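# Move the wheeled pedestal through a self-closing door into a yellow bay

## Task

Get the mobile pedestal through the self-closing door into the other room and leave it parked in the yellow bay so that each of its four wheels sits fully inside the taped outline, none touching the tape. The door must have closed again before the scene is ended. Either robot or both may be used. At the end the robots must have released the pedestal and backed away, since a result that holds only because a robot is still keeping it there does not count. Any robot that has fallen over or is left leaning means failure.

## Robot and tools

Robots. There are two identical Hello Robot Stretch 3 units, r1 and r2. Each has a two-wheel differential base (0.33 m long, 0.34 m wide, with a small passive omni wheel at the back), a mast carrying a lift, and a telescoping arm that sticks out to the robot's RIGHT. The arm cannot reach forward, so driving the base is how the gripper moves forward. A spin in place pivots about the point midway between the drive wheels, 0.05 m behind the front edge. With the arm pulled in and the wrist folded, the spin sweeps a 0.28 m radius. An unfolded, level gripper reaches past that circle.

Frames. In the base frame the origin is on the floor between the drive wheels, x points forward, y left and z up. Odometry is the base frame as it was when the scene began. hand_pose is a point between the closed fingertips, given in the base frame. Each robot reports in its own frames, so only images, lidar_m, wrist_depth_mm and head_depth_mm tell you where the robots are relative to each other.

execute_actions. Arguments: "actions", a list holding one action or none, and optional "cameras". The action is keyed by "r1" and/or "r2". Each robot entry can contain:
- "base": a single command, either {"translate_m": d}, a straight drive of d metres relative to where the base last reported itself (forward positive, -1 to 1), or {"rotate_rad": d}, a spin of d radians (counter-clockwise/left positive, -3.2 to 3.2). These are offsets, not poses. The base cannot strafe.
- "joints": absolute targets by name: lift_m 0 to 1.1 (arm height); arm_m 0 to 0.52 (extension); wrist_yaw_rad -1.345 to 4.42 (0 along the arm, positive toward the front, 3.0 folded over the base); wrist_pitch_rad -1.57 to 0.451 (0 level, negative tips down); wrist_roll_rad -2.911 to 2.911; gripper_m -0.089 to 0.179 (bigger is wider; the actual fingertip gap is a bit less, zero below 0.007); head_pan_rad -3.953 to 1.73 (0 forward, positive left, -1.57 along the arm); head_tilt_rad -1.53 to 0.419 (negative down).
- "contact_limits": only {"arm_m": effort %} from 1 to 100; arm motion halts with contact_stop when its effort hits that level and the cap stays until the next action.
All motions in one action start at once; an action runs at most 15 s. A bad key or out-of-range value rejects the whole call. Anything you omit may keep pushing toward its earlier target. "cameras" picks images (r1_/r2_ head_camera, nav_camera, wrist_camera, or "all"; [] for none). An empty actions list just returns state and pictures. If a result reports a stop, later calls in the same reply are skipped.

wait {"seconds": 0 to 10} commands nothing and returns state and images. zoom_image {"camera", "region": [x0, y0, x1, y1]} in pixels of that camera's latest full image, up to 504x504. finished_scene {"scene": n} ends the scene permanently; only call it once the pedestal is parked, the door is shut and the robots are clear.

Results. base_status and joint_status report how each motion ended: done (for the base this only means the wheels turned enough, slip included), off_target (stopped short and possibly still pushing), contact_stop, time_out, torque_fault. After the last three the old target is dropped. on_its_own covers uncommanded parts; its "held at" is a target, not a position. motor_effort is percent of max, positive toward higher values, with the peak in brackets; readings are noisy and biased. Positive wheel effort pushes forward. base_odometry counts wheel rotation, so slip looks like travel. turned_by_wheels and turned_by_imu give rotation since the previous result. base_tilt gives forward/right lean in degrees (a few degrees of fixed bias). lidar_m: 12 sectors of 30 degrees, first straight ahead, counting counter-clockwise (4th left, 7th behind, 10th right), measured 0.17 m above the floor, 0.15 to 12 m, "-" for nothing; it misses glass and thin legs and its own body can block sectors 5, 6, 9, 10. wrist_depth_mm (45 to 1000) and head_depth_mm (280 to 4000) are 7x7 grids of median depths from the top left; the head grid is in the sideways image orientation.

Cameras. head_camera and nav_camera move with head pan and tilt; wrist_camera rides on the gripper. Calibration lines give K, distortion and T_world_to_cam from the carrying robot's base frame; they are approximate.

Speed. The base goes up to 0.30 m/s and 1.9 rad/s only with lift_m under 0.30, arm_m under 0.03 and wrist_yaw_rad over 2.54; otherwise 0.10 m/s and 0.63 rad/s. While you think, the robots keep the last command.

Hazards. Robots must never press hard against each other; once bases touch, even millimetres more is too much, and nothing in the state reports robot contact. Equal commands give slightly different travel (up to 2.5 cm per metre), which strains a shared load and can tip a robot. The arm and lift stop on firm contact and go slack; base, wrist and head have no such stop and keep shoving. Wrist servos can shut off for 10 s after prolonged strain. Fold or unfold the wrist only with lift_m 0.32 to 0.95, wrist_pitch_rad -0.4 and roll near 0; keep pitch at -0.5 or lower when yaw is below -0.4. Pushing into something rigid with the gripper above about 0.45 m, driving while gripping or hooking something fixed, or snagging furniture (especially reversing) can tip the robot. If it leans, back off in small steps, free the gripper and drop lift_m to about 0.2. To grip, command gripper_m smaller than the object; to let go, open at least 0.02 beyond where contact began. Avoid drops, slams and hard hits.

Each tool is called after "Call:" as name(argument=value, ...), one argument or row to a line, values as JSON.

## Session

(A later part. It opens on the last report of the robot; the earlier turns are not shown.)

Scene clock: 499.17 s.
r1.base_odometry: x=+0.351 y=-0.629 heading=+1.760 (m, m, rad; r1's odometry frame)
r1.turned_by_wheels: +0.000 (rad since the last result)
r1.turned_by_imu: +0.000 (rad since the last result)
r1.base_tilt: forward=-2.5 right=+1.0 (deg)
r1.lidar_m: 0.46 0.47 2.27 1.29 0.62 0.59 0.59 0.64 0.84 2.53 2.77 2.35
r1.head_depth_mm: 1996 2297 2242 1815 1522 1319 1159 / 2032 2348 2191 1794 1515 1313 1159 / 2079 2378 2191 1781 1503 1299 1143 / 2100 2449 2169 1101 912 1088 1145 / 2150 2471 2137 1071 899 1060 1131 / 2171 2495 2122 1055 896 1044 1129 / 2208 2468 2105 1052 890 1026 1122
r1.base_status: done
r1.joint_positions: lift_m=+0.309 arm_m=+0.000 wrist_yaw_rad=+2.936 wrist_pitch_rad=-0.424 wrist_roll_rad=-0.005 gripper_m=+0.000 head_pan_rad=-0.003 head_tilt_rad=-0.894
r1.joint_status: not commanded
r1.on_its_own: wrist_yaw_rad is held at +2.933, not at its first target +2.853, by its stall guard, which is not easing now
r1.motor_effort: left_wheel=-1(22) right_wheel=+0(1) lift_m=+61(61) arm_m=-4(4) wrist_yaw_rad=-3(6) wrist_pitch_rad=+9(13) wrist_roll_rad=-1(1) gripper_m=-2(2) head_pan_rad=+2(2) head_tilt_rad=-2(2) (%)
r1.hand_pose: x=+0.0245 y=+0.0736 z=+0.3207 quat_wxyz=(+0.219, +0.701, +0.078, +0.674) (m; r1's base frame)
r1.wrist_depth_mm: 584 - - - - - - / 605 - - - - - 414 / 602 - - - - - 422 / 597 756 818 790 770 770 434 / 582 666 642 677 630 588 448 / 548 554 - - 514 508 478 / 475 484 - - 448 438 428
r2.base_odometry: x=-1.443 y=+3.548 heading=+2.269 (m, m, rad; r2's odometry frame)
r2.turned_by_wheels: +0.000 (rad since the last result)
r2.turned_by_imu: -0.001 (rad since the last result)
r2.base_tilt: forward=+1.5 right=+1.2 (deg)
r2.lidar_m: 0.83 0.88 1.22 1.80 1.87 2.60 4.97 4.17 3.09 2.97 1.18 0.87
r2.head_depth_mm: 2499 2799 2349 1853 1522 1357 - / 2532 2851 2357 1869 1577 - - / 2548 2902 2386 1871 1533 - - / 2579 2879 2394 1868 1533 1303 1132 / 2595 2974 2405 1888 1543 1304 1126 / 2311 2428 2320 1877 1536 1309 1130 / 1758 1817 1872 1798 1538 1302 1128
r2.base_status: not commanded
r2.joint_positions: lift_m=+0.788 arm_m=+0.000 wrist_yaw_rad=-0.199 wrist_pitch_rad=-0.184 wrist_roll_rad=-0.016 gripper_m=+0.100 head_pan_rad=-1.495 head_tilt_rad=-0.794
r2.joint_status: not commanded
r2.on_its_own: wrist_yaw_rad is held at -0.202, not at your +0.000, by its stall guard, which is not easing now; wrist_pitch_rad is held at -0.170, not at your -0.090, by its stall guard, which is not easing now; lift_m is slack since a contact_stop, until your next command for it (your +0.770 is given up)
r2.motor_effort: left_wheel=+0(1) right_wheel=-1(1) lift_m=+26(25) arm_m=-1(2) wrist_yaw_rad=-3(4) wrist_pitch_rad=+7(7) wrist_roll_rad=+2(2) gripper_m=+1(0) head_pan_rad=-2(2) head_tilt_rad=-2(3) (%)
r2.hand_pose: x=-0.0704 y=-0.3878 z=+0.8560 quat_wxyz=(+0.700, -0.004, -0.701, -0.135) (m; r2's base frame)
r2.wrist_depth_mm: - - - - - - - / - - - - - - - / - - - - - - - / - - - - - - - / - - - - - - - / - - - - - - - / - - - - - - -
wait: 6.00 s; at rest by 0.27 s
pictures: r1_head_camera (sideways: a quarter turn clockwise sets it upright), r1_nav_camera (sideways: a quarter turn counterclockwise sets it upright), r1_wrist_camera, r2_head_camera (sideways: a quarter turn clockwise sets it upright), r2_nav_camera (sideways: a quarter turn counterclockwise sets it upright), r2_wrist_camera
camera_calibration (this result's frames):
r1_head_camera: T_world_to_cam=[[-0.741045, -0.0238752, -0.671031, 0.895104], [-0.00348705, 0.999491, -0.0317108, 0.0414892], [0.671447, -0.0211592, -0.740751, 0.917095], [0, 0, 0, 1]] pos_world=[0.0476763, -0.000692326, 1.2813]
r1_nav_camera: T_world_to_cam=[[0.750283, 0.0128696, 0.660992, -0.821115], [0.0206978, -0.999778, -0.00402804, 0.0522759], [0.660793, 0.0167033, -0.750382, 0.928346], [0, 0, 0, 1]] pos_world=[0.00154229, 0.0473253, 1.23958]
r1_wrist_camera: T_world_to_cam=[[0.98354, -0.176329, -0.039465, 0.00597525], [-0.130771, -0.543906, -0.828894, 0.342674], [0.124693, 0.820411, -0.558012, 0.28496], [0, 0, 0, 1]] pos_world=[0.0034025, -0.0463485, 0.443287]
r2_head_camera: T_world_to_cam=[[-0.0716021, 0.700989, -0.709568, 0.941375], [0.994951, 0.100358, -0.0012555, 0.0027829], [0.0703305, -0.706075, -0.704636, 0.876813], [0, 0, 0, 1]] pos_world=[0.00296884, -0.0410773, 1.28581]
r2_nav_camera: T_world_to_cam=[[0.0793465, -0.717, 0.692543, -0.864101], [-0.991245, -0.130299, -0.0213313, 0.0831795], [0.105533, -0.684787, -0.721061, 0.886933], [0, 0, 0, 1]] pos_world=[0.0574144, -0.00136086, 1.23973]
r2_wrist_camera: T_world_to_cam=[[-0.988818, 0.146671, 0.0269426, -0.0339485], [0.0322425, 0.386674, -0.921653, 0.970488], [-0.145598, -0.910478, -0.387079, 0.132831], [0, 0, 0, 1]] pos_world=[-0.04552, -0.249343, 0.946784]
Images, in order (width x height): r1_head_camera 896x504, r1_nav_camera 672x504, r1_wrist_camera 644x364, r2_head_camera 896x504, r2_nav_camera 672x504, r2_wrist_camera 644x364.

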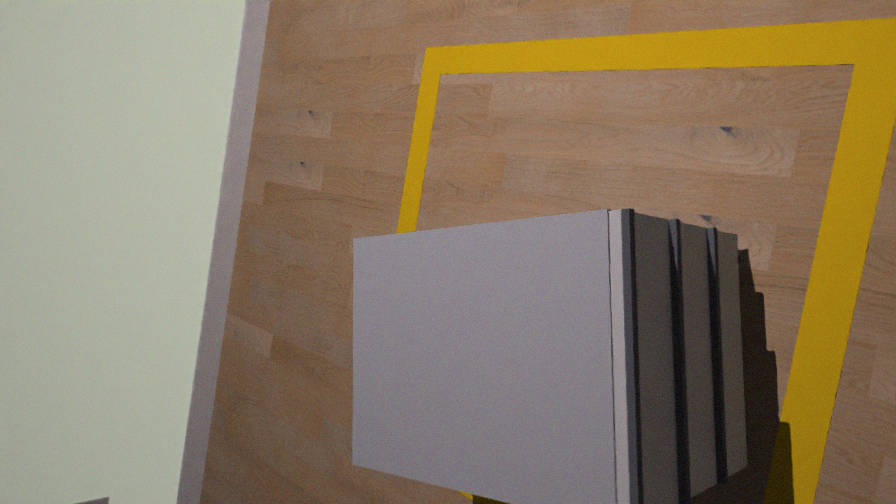

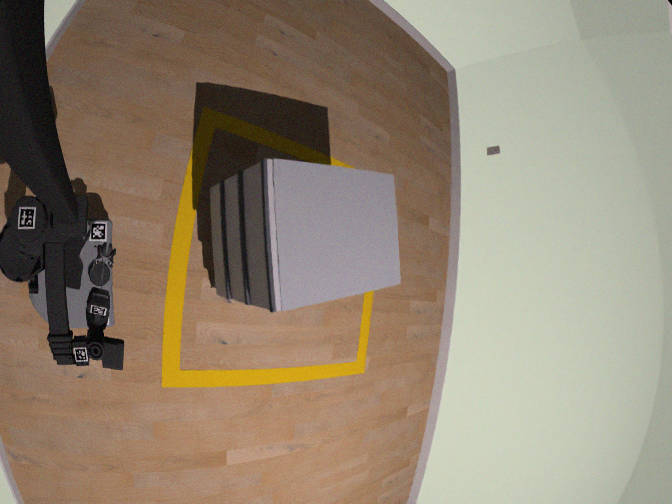

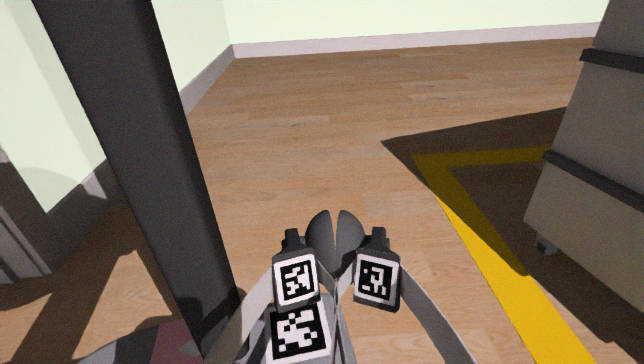

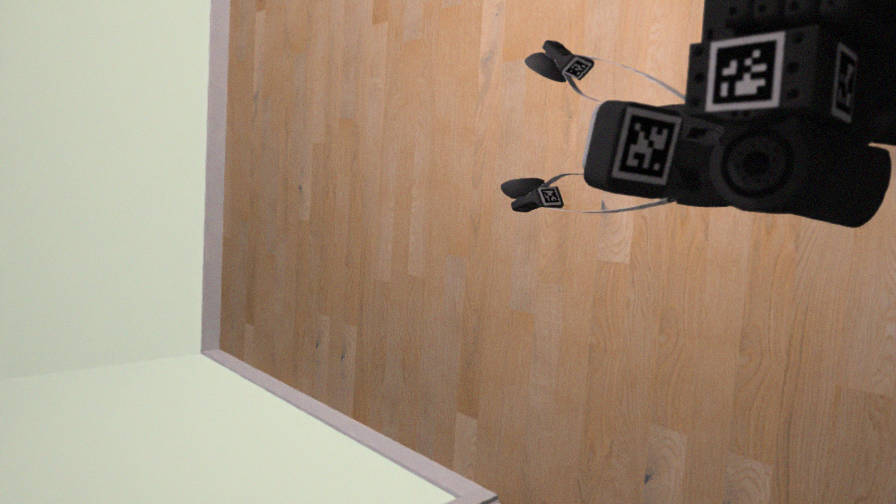

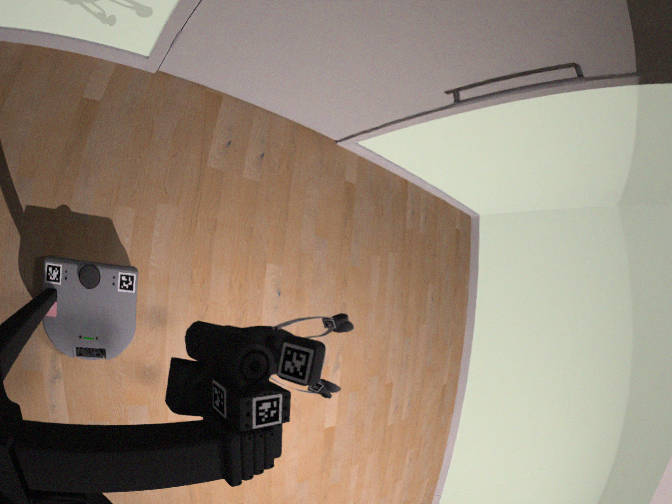

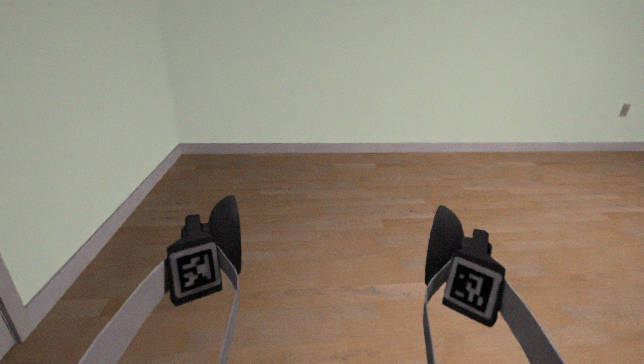

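Call:
finished_scene(
  scene=2,
)

The scene is finished: the task was done.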